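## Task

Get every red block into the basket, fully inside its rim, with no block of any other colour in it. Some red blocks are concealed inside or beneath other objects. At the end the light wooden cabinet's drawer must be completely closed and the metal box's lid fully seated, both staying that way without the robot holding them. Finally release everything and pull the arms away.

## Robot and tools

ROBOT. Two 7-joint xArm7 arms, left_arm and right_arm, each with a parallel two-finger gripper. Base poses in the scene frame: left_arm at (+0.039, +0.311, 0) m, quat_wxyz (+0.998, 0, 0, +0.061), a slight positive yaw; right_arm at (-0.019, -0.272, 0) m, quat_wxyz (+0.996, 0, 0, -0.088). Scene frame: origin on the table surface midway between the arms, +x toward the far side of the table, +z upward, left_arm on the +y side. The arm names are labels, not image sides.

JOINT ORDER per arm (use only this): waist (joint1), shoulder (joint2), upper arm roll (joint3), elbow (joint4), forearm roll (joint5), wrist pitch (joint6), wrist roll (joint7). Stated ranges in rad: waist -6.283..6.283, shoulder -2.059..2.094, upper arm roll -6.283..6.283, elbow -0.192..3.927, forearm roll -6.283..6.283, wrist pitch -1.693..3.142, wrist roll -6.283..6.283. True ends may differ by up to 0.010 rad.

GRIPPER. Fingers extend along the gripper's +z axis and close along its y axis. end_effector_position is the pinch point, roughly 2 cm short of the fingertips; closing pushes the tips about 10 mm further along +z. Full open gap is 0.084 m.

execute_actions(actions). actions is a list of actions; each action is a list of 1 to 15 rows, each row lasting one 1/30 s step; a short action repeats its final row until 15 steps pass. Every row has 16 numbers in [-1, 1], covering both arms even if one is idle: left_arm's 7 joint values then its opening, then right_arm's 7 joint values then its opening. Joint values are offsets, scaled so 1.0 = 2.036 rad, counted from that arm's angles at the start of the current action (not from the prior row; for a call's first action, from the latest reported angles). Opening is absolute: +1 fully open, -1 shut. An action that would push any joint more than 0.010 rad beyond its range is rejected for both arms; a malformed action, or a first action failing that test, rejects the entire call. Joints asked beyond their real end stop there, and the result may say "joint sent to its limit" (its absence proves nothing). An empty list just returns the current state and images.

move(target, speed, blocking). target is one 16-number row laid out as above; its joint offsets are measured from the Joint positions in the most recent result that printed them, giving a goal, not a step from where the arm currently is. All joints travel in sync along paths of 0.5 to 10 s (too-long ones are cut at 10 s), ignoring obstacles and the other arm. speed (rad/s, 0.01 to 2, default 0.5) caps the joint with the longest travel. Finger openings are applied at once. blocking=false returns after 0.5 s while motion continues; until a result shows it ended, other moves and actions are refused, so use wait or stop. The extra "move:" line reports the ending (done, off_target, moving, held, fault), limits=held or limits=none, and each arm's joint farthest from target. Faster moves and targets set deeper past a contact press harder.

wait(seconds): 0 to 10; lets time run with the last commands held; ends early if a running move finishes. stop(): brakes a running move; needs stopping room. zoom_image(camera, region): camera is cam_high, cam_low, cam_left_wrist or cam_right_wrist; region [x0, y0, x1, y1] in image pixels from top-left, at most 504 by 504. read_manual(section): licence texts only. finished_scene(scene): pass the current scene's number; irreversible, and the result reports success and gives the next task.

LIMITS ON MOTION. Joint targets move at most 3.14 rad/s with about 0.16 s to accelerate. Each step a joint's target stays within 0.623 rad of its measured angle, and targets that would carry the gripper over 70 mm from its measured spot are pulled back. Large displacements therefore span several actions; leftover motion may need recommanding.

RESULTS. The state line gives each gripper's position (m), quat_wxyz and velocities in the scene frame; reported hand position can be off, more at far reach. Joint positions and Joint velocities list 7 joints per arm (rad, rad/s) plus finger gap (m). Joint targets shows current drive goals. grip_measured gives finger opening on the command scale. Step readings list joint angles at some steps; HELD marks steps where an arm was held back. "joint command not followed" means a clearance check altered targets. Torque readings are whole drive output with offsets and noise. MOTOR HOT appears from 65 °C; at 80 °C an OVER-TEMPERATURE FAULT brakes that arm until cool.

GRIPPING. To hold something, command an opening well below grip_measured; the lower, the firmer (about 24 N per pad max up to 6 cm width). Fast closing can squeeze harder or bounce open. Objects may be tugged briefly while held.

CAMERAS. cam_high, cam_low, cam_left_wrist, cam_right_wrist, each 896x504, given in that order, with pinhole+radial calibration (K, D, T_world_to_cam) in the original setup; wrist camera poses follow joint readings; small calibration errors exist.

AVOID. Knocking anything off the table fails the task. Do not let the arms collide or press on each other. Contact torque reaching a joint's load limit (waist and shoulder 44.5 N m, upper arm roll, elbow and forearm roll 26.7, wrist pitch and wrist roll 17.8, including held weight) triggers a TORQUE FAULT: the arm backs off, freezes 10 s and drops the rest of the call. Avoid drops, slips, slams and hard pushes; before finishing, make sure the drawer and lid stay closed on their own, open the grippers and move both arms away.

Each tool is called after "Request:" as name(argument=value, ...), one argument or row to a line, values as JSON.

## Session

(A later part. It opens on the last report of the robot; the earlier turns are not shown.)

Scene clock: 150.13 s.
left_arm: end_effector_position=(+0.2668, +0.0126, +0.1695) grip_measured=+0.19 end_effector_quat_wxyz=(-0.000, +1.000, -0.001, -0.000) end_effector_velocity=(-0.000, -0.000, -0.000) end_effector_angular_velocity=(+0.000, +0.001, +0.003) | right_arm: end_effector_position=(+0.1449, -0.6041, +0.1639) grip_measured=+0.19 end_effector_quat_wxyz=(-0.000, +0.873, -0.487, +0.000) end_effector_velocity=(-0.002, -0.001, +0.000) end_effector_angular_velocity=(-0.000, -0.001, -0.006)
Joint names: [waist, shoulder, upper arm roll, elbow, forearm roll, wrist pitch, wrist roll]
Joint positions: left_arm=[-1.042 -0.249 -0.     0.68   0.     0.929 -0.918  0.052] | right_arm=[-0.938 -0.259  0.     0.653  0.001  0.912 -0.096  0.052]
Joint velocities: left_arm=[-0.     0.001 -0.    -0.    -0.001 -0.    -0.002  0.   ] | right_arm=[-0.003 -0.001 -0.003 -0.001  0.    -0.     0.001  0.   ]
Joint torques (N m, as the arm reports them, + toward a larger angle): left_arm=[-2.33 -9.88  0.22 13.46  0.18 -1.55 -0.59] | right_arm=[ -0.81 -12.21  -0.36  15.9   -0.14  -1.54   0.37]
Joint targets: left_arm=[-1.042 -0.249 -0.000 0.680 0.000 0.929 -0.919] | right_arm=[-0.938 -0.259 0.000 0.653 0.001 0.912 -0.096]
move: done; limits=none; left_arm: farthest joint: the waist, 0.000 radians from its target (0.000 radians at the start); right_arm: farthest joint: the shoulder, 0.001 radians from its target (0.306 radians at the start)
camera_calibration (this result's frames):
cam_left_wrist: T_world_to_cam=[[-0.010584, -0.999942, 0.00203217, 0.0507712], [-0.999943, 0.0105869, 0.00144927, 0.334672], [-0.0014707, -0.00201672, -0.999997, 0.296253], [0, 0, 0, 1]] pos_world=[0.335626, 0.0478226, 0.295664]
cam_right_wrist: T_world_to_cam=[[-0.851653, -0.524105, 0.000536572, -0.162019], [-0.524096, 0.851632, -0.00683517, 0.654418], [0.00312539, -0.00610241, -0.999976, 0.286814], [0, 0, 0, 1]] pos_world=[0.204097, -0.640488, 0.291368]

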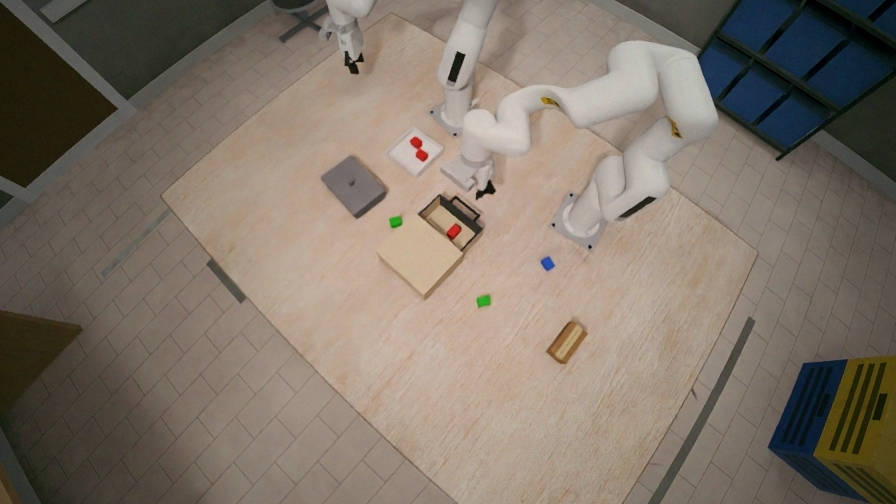

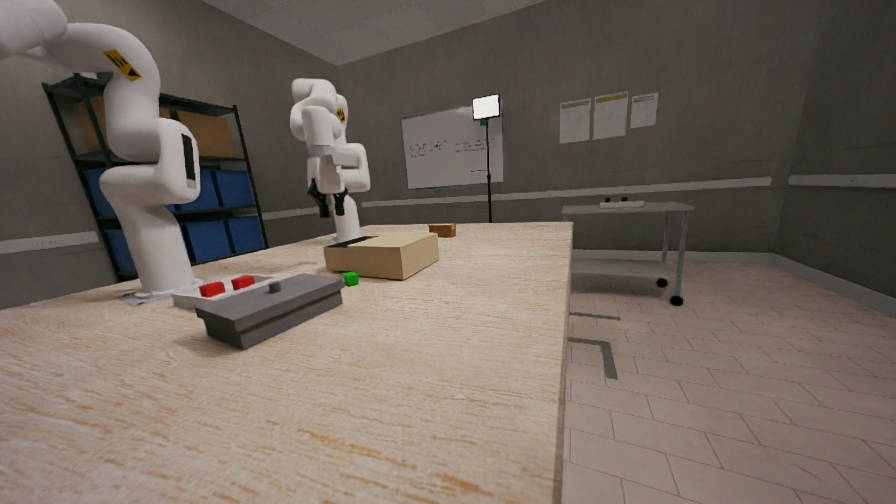

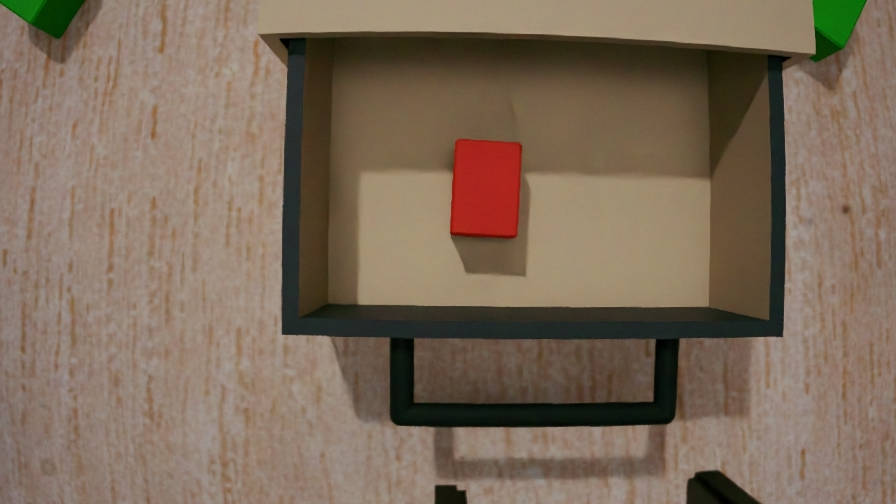

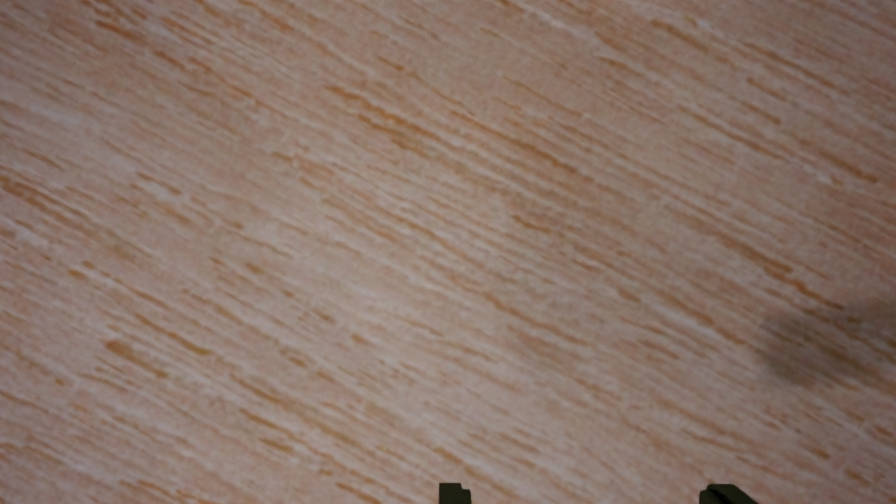

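Request:
move(
  target=[0.0943,0.109,0,0.0673,0,-0.0417,0.122,0.2, 0,0,0,0,0,0,0,0.2],
  speed=0.4,
)

Request:
move(
  target=[0,0.1064,0,-0.0378,0,-0.1442,0,0.2, 0,0,0,0,0,0,0,0.2],
  speed=0.2,
)

Request:
move(
  target=[0,0,0,0,0,0,0,-1, 0,0,0,0,0,0,0,0.2],
)

Request:
move(
  target=[0,-0.1064,0,0.0378,0,0.1442,0,-1, 0,0,0,0,0,0,0,0.2],
  speed=0.3,
)

Scene clock: 157.70 s.
left_arm: end_effector_position=(+0.3587, +0.0263, +0.1403) grip_measured=+0.19 end_effector_quat_wxyz=(-0.000, +1.000, -0.029, -0.000) end_effector_velocity=(+0.001, +0.001, -0.001) end_effector_angular_velocity=(+0.000, +0.000, +0.002) | right_arm: end_effector_position=(+0.1449, -0.6041, +0.1639) grip_measured=+0.19 end_effector_quat_wxyz=(-0.000, +0.873, -0.487, +0.000) end_effector_velocity=(-0.000, +0.000, -0.000) end_effector_angular_velocity=(+0.000, +0.000, -0.001)
Joint names: [waist, shoulder, upper arm roll, elbow, forearm roll, wrist pitch, wrist roll]
Joint positions: left_arm=[-0.85  -0.028 -0.     0.817  0.     0.845 -0.67   0.052] | right_arm=[-0.938 -0.259  0.     0.653  0.001  0.912 -0.096  0.052]
Joint velocities: left_arm=[ 0.003  0.002  0.001  0.001  0.    -0.001  0.002 -0.   ] | right_arm=[ 0.    -0.    -0.    -0.001 -0.    -0.     0.001  0.   ]
Joint torques (N m, as the arm reports them, + toward a larger angle): left_arm=[ -2.71 -12.91   0.18  13.17   0.25  -1.46  -0.62] | right_arm=[ -1.04 -12.5   -0.29  15.93  -0.07  -1.49   0.47]
Joint targets: left_arm=[-0.850 -0.027 -0.000 0.817 0.000 0.845 -0.670] | right_arm=[-0.938 -0.259 0.000 0.653 0.001 0.912 -0.096]
move: done; limits=none; left_arm: farthest joint: the wrist pitch, 0.001 radians from its target (0.085 radians at the start); right_arm: farthest joint: the waist, 0.000 radians from its target (0.000 radians at the start)
camera_calibration (this result's frames):
cam_left_wrist: T_world_to_cam=[[-0.0673365, -0.997728, 0.00223743, 0.0857921], [-0.997729, 0.0673398, 0.00139312, 0.424137], [-0.00154062, -0.00213854, -0.999997, 0.267313], [0, 0, 0, 1]] pos_world=[0.429362, 0.0576075, 0.266529]
cam_right_wrist: T_world_to_cam=[[-0.851654, -0.524104, 0.000536353, -0.162019], [-0.524095, 0.851633, -0.00683539, 0.654419], [0.00312568, -0.00610249, -0.999976, 0.286814], [0, 0, 0, 1]] pos_world=[0.204097, -0.640489, 0.291368]

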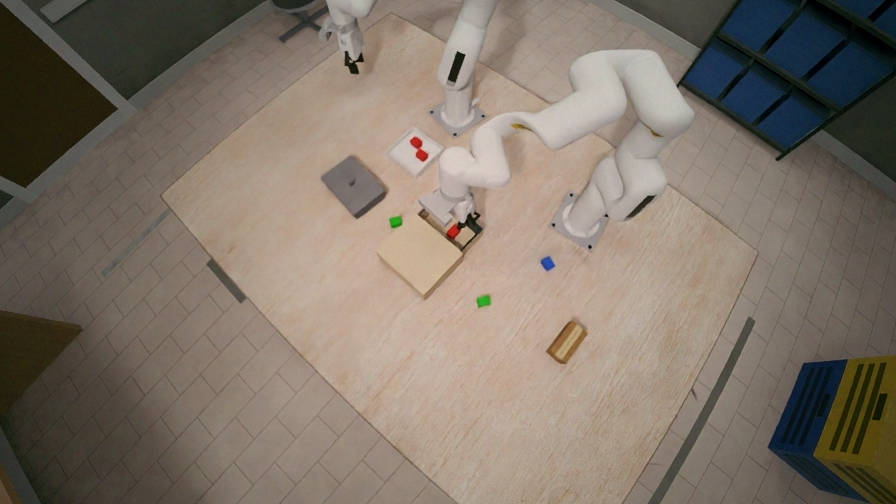

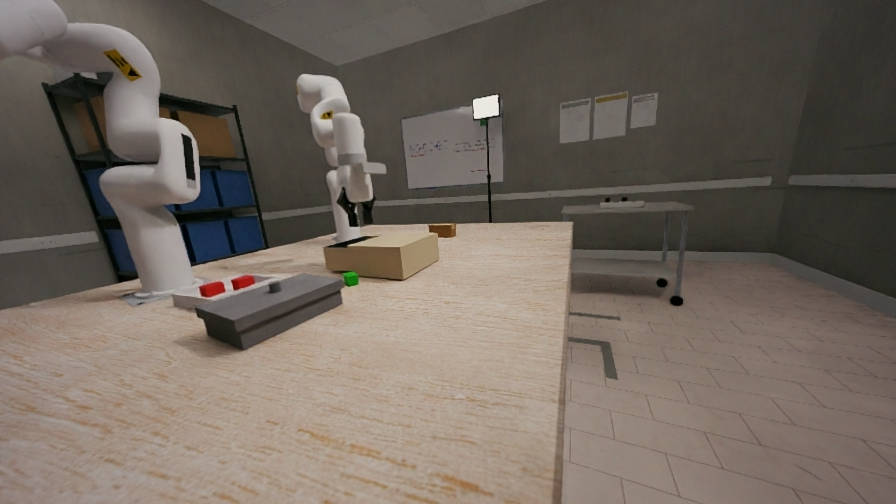

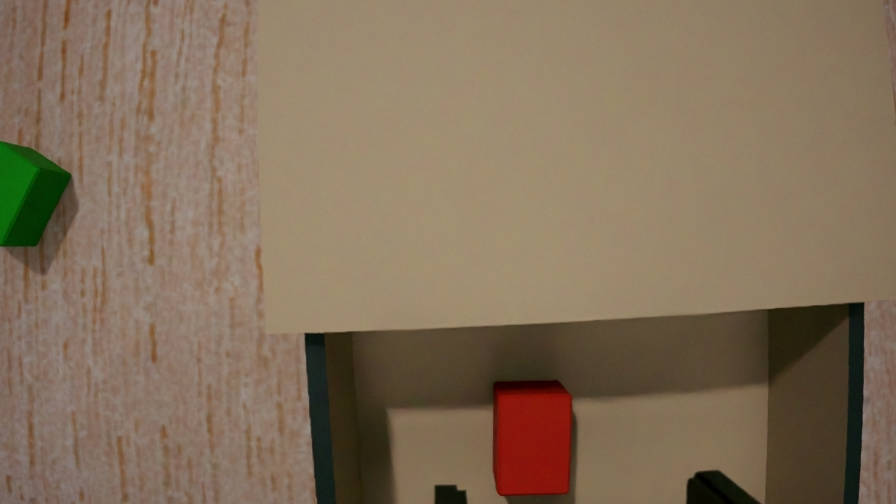

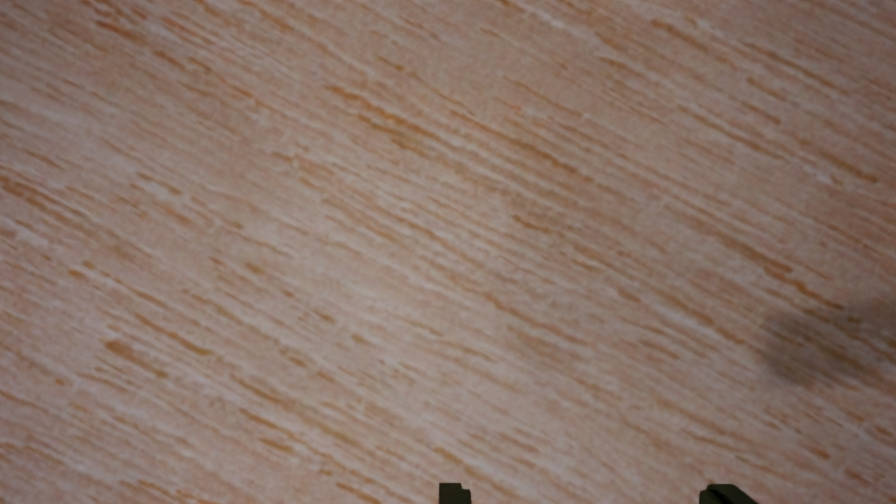

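Scene clock: 159.63 s.
left_arm: end_effector_position=(+0.3588, +0.0262, +0.0424) grip_measured=+0.19 end_effector_quat_wxyz=(+0.000, +1.000, -0.029, +0.000) end_effector_velocity=(-0.002, -0.000, -0.002) end_effector_angular_velocity=(+0.002, +0.002, -0.003) | right_arm: end_effector_position=(+0.1449, -0.6041, +0.1639) grip_measured=+0.19 end_effector_quat_wxyz=(-0.000, +0.873, -0.487, +0.000) end_effector_velocity=(+0.000, -0.001, +0.000) end_effector_angular_velocity=(-0.002, -0.001, +0.000)
Joint names: [waist, shoulder, upper arm roll, elbow, forearm roll, wrist pitch, wrist roll]
Joint positions: left_arm=[-0.85   0.189 -0.     0.74   0.     0.551 -0.67   0.052] | right_arm=[-0.938 -0.259  0.     0.653  0.001  0.912 -0.096  0.052]
Joint velocities: left_arm=[-0.     0.003 -0.002 -0.002  0.    -0.002 -0.    -0.   ] | right_arm=[ 0.     0.    -0.001  0.001 -0.    -0.001 -0.001 -0.   ]
Joint torques (N m, as the arm reports them, + toward a larger angle): left_arm=[ -2.69 -14.32   0.2   10.9    0.16  -1.45  -0.66] | right_arm=[ -0.81 -12.39  -0.18  15.99  -0.11  -1.61   0.41]
Joint targets: left_arm=[-0.850 0.189 -0.000 0.740 0.000 0.551 -0.670] | right_arm=[-0.938 -0.259 0.000 0.653 0.001 0.912 -0.096]
move: done; limits=none; left_arm: farthest joint: the waist, 0.000 radians from its target (0.000 radians at the start); right_arm: farthest joint: the waist, 0.000 radians from its target (0.000 radians at the start)
camera_calibration (this result's frames):
cam_left_wrist: T_world_to_cam=[[-0.0673869, -0.997724, 0.00260909, 0.0858808], [-0.997726, 0.0673899, 0.00110785, 0.424401], [-0.00128115, -0.0025285, -0.999996, 0.169309], [0, 0, 0, 1]] pos_world=[0.42944, 0.057513, 0.168614]
cam_right_wrist: T_world_to_cam=[[-0.851654, -0.524104, 0.000536431, -0.162019], [-0.524095, 0.851632, -0.00683531, 0.654419], [0.00312557, -0.00610246, -0.999976, 0.286814], [0, 0, 0, 1]] pos_world=[0.204097, -0.640489, 0.291368]

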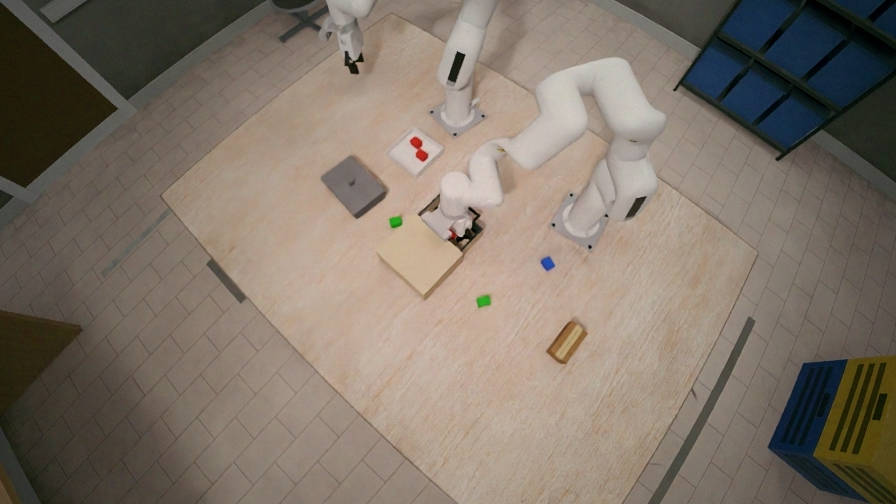

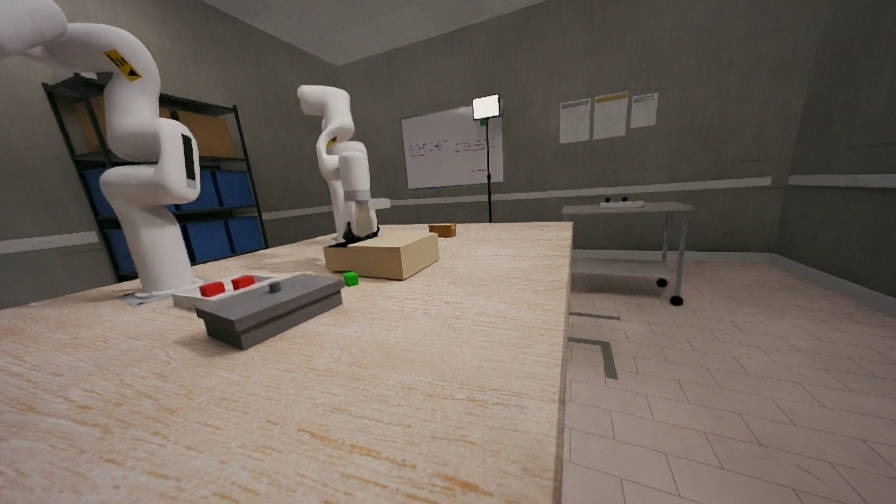

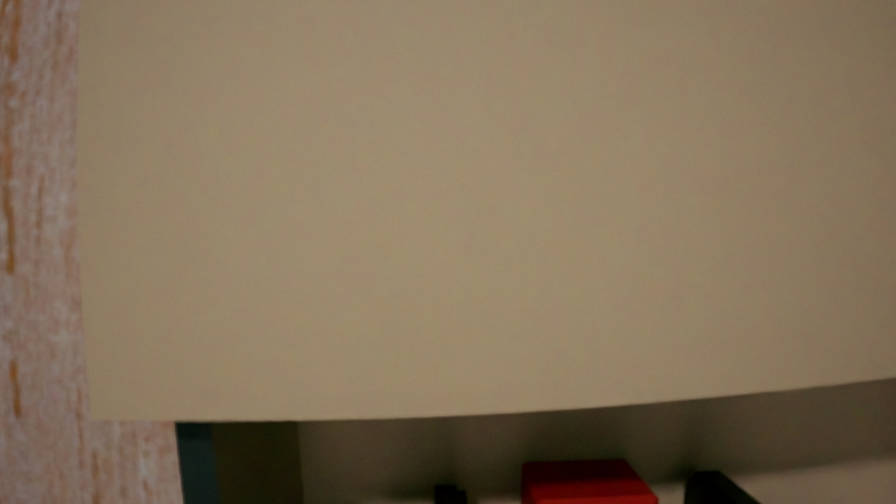

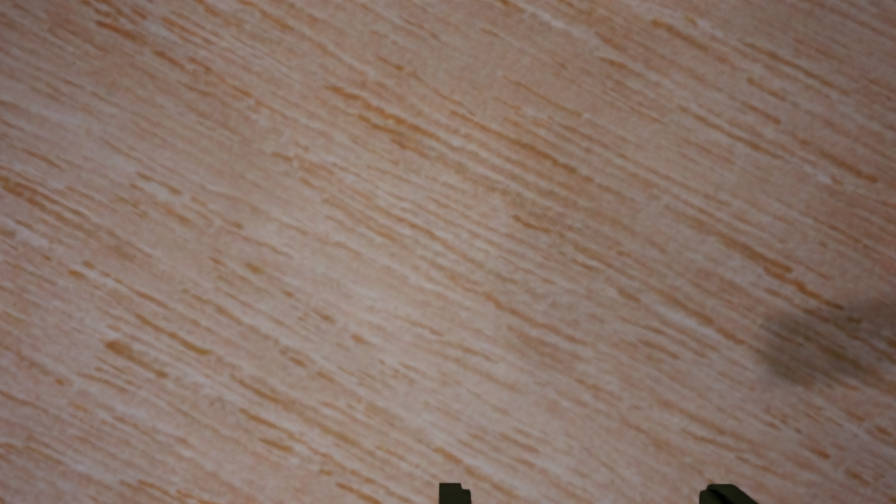

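Scene clock: 160.13 s.
left_arm: end_effector_position=(+0.3588, +0.0262, +0.0424) grip_measured=-0.43 end_effector_quat_wxyz=(+0.000, +1.000, -0.029, +0.000) end_effector_velocity=(+0.001, +0.001, +0.000) end_effector_angular_velocity=(+0.000, -0.001, +0.001) | right_arm: end_effector_position=(+0.1449, -0.6041, +0.1639) grip_measured=+0.19 end_effector_quat_wxyz=(-0.000, +0.873, -0.487, +0.000) end_effector_velocity=(-0.000, -0.000, -0.000) end_effector_angular_velocity=(+0.001, -0.000, -0.001)
Joint names: [waist, shoulder, upper arm roll, elbow, forearm roll, wrist pitch, wrist roll]
Joint positions: left_arm=[-0.85   0.189 -0.     0.74   0.     0.551 -0.67   0.025] | right_arm=[-0.938 -0.259  0.     0.653  0.001  0.912 -0.096  0.052]
Joint velocities: left_arm=[-0.    -0.001  0.002  0.     0.    -0.     0.    -0.   ] | right_arm=[-0.     0.001 -0.001  0.     0.     0.     0.     0.   ]
Joint torques (N m, as the arm reports them, + toward a larger angle): left_arm=[ -2.73 -14.17   0.1   10.87   0.3   -1.44  -0.65] | right_arm=[ -0.82 -12.14  -0.39  16.11   0.06  -1.52   0.5 ]
Joint targets: left_arm=[-0.850 0.189 -0.000 0.740 0.000 0.551 -0.670] | right_arm=[-0.938 -0.259 0.000 0.653 0.001 0.912 -0.096]
move: done; limits=none; left_arm: farthest joint: the waist, 0.000 radians from its target (0.000 radians at the start); right_arm: farthest joint: the waist, 0.000 radians from its target (0.000 radians at the start)
camera_calibration (this result's frames):
cam_left_wrist: T_world_to_cam=[[-0.0673839, -0.997724, 0.00266285, 0.0858602], [-0.997726, 0.0673869, 0.00103849, 0.424428], [-0.00121556, -0.00258682, -0.999996, 0.169317], [0, 0, 0, 1]] pos_world=[0.429455, 0.0575019, 0.168647]
cam_right_wrist: T_world_to_cam=[[-0.851654, -0.524104, 0.000536424, -0.162019], [-0.524095, 0.851632, -0.00683535, 0.654419], [0.0031256, -0.00610249, -0.999976, 0.286814], [0, 0, 0, 1]] pos_world=[0.204097, -0.640489, 0.291368]

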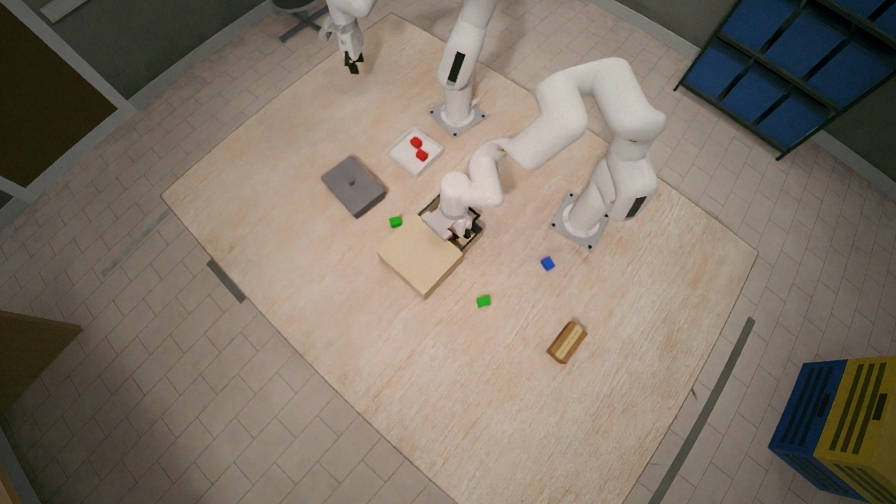

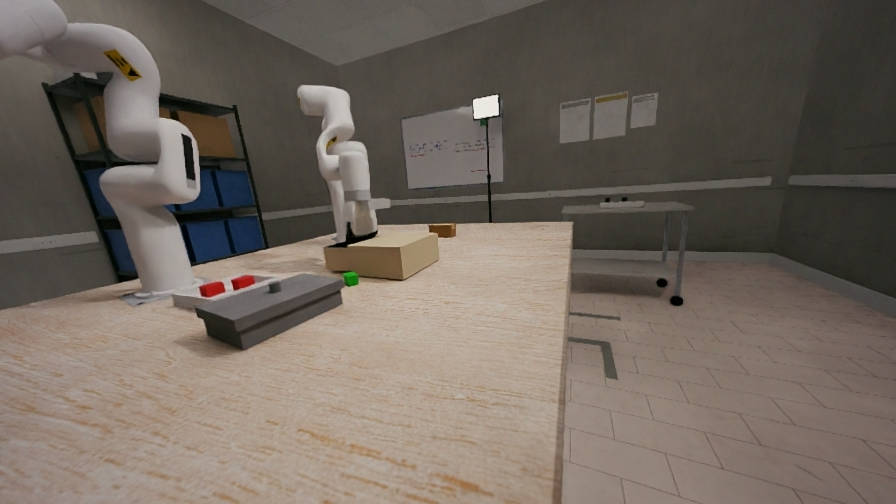

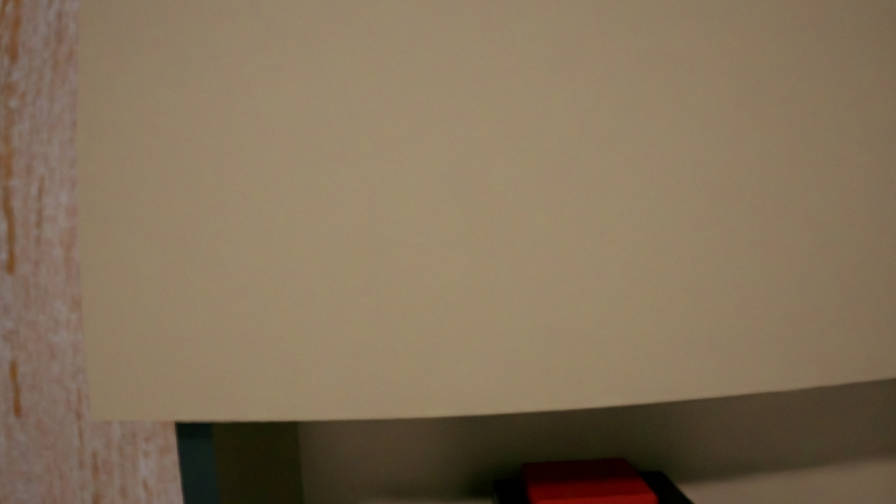

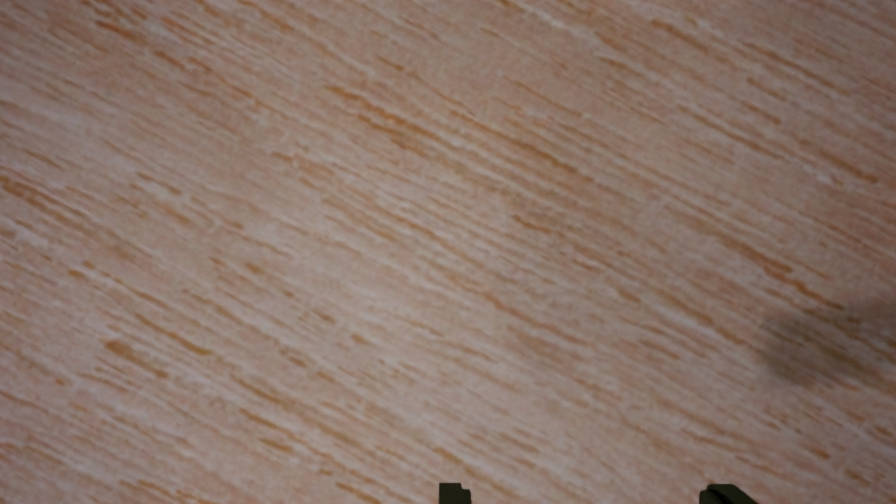

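Scene clock: 161.63 s.
left_arm: end_effector_position=(+0.3587, +0.0263, +0.1403) grip_measured=-0.43 end_effector_quat_wxyz=(-0.000, +1.000, -0.029, -0.000) end_effector_velocity=(+0.000, -0.001, +0.002) end_effector_angular_velocity=(-0.003, -0.003, -0.001) | right_arm: end_effector_position=(+0.1449, -0.6041, +0.1639) grip_measured=+0.19 end_effector_quat_wxyz=(-0.000, +0.873, -0.487, +0.000) end_effector_velocity=(+0.000, +0.000, +0.000) end_effector_angular_velocity=(-0.000, +0.001, +0.001)
Joint names: [waist, shoulder, upper arm roll, elbow, forearm roll, wrist pitch, wrist roll]
Joint positions: left_arm=[-0.85  -0.028 -0.     0.817  0.     0.845 -0.67   0.025] | right_arm=[-0.938 -0.259  0.     0.653  0.001  0.912 -0.096  0.052]
Joint velocities: left_arm=[-0.001 -0.004 -0.001  0.002 -0.     0.002 -0.    -0.   ] | right_arm=[ 0.    -0.     0.001 -0.    -0.001 -0.     0.    -0.   ]
Joint torques (N m, as the arm reports them, + toward a larger angle): left_arm=[ -2.65 -12.89   0.28  13.27   0.22  -1.56  -0.64] | right_arm=[ -0.69 -12.5   -0.25  15.97  -0.19  -1.61   0.45]
Joint targets: left_arm=[-0.850 -0.028 -0.000 0.817 0.000 0.845 -0.670] | right_arm=[-0.938 -0.259 0.000 0.653 0.001 0.912 -0.096]
move: done; limits=none; left_arm: farthest joint: the waist, 0.000 radians from its target (0.000 radians at the start); right_arm: farthest joint: the waist, 0.000 radians from its target (0.000 radians at the start)
camera_calibration (this result's frames):
cam_left_wrist: T_world_to_cam=[[-0.0673351, -0.997728, 0.00224343, 0.0857869], [-0.997729, 0.0673384, 0.00138632, 0.424144], [-0.00153424, -0.00214499, -0.999997, 0.267309], [0, 0, 0, 1]] pos_world=[0.429367, 0.0576042, 0.266527]
cam_right_wrist: T_world_to_cam=[[-0.851654, -0.524104, 0.000536393, -0.162019], [-0.524095, 0.851632, -0.00683536, 0.654419], [0.00312563, -0.00610248, -0.999976, 0.286814], [0, 0, 0, 1]] pos_world=[0.204097, -0.640489, 0.291368]

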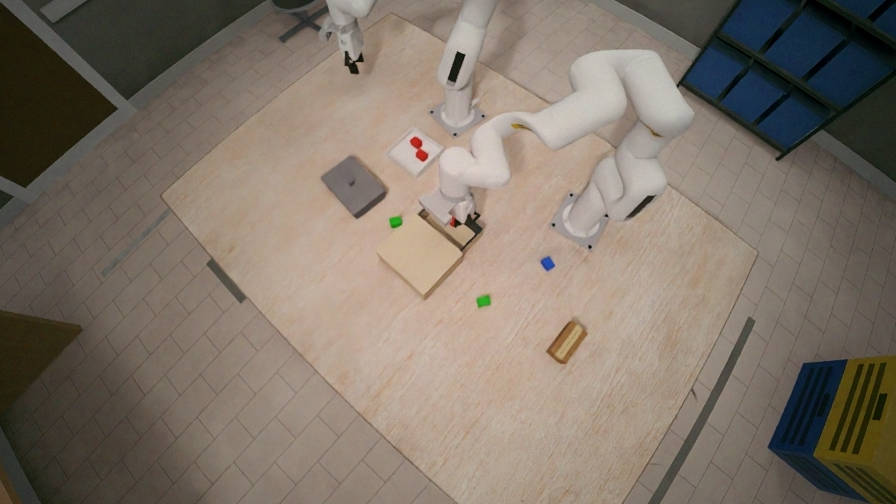

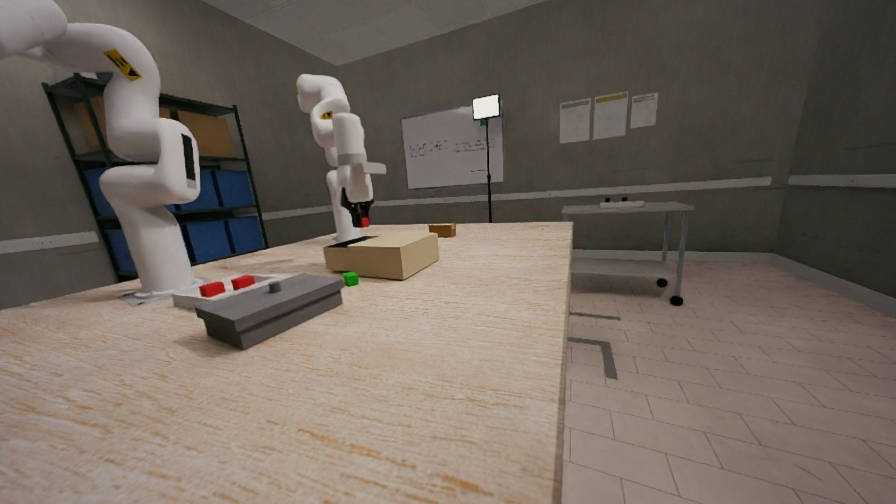

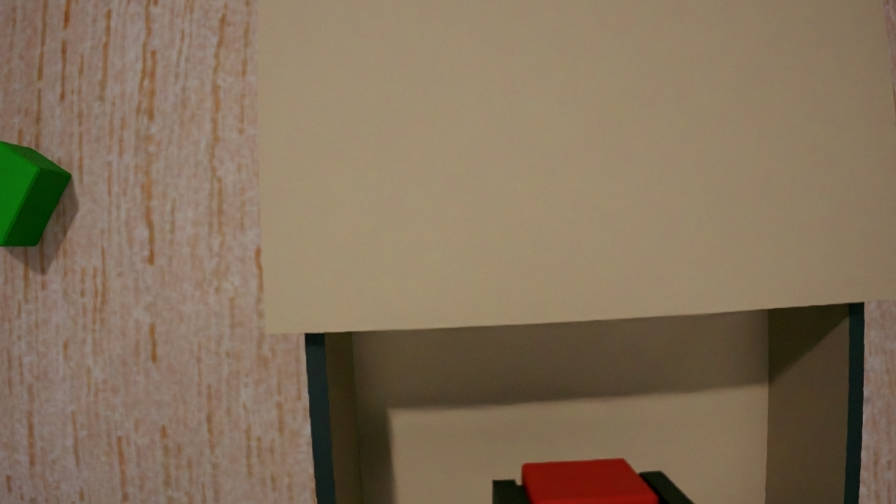

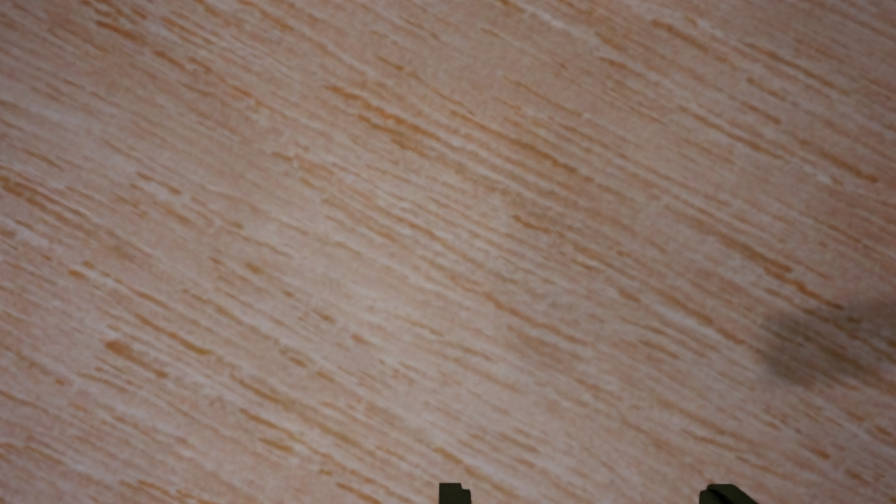

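Request:
execute_actions(
  actions=[],
)

Scene clock: 172.30 s.
left_arm: end_effector_position=(+0.3588, +0.0263, +0.1406) grip_measured=-0.43 end_effector_quat_wxyz=(+0.000, +1.000, -0.029, +0.000) end_effector_velocity=(-0.000, +0.000, -0.001) end_effector_angular_velocity=(+0.001, +0.002, +0.001) | right_arm: end_effector_position=(+0.1449, -0.6041, +0.1639) grip_measured=+0.19 end_effector_quat_wxyz=(-0.000, +0.873, -0.487, +0.000) end_effector_velocity=(+0.000, -0.000, +0.001) end_effector_angular_velocity=(-0.001, -0.000, -0.000)
Joint names: [waist, shoulder, upper arm roll, elbow, forearm roll, wrist pitch, wrist roll]
Joint positions: left_arm=[-0.85  -0.028 -0.     0.817  0.     0.845 -0.67   0.025] | right_arm=[-0.938 -0.259  0.     0.653  0.001  0.912 -0.096  0.052]
Joint velocities: left_arm=[-0.     0.002  0.     0.    -0.001  0.     0.    -0.   ] | right_arm=[ 0.    -0.001 -0.     0.001 -0.     0.    -0.     0.   ]
Joint torques (N m, as the arm reports them, + toward a larger angle): left_arm=[ -2.83 -12.98   0.14  13.19   0.23  -1.51  -0.65] | right_arm=[ -0.78 -12.26  -0.43  15.97  -0.07  -1.48   0.38]
Joint targets: left_arm=[-0.850 -0.028 -0.000 0.817 0.000 0.845 -0.670] | right_arm=[-0.938 -0.259 0.000 0.653 0.001 0.912 -0.096]
camera_calibration (this result's frames):
cam_left_wrist: T_world_to_cam=[[-0.0673444, -0.997726, 0.00256896, 0.0856692], [-0.997729, 0.0673471, 0.00096542, 0.424293], [-0.00113624, -0.00249811, -0.999996, 0.267456], [0, 0, 0, 1]] pos_world=[0.429403, 0.0575677, 0.266826]
cam_right_wrist: T_world_to_cam=[[-0.851654, -0.524104, 0.000536393, -0.162019], [-0.524095, 0.851632, -0.00683543, 0.654419], [0.00312567, -0.00610255, -0.999976, 0.286814], [0, 0, 0, 1]] pos_world=[0.204097, -0.640489, 0.291368]

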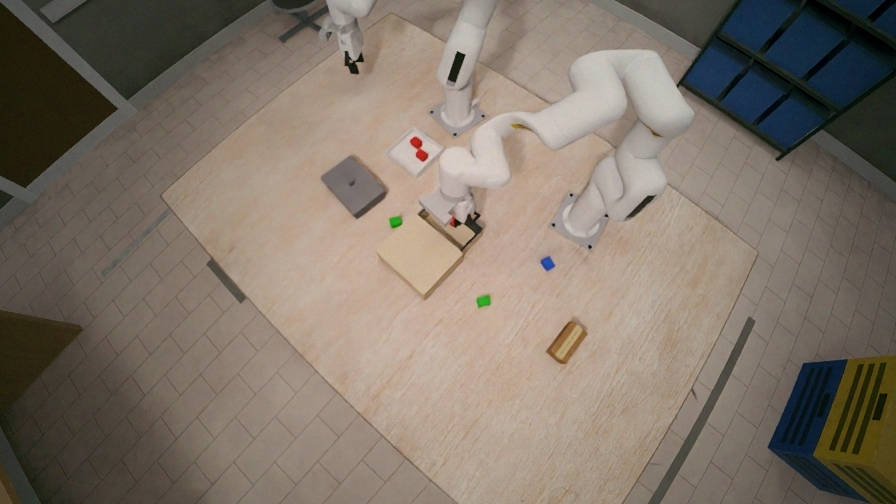

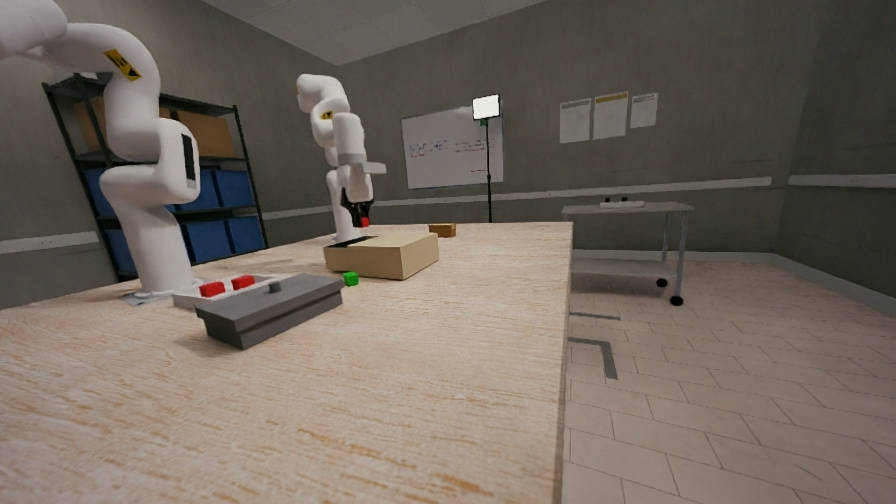

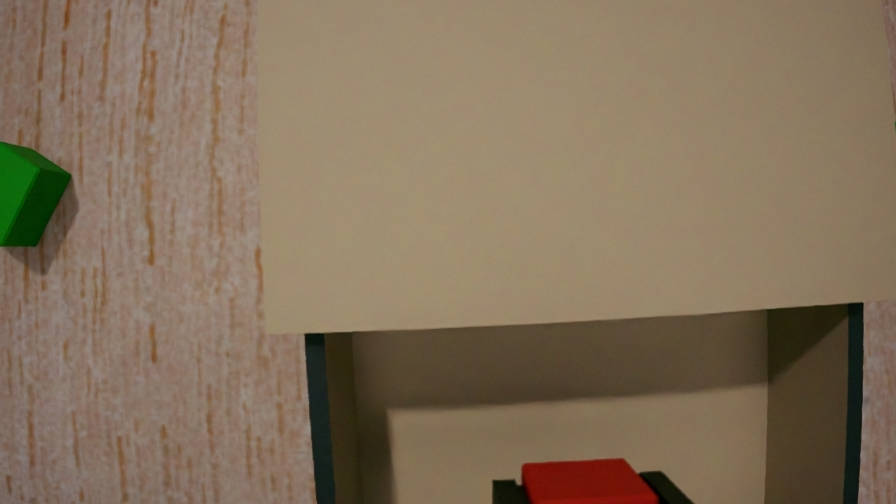

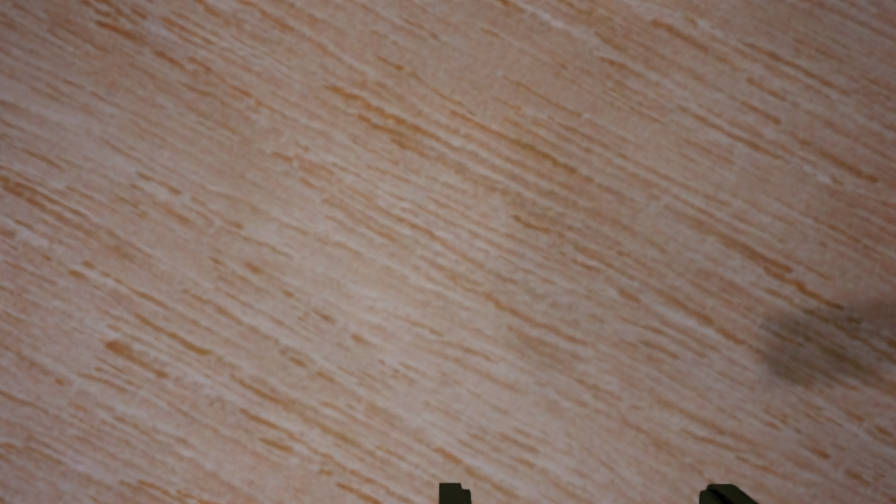

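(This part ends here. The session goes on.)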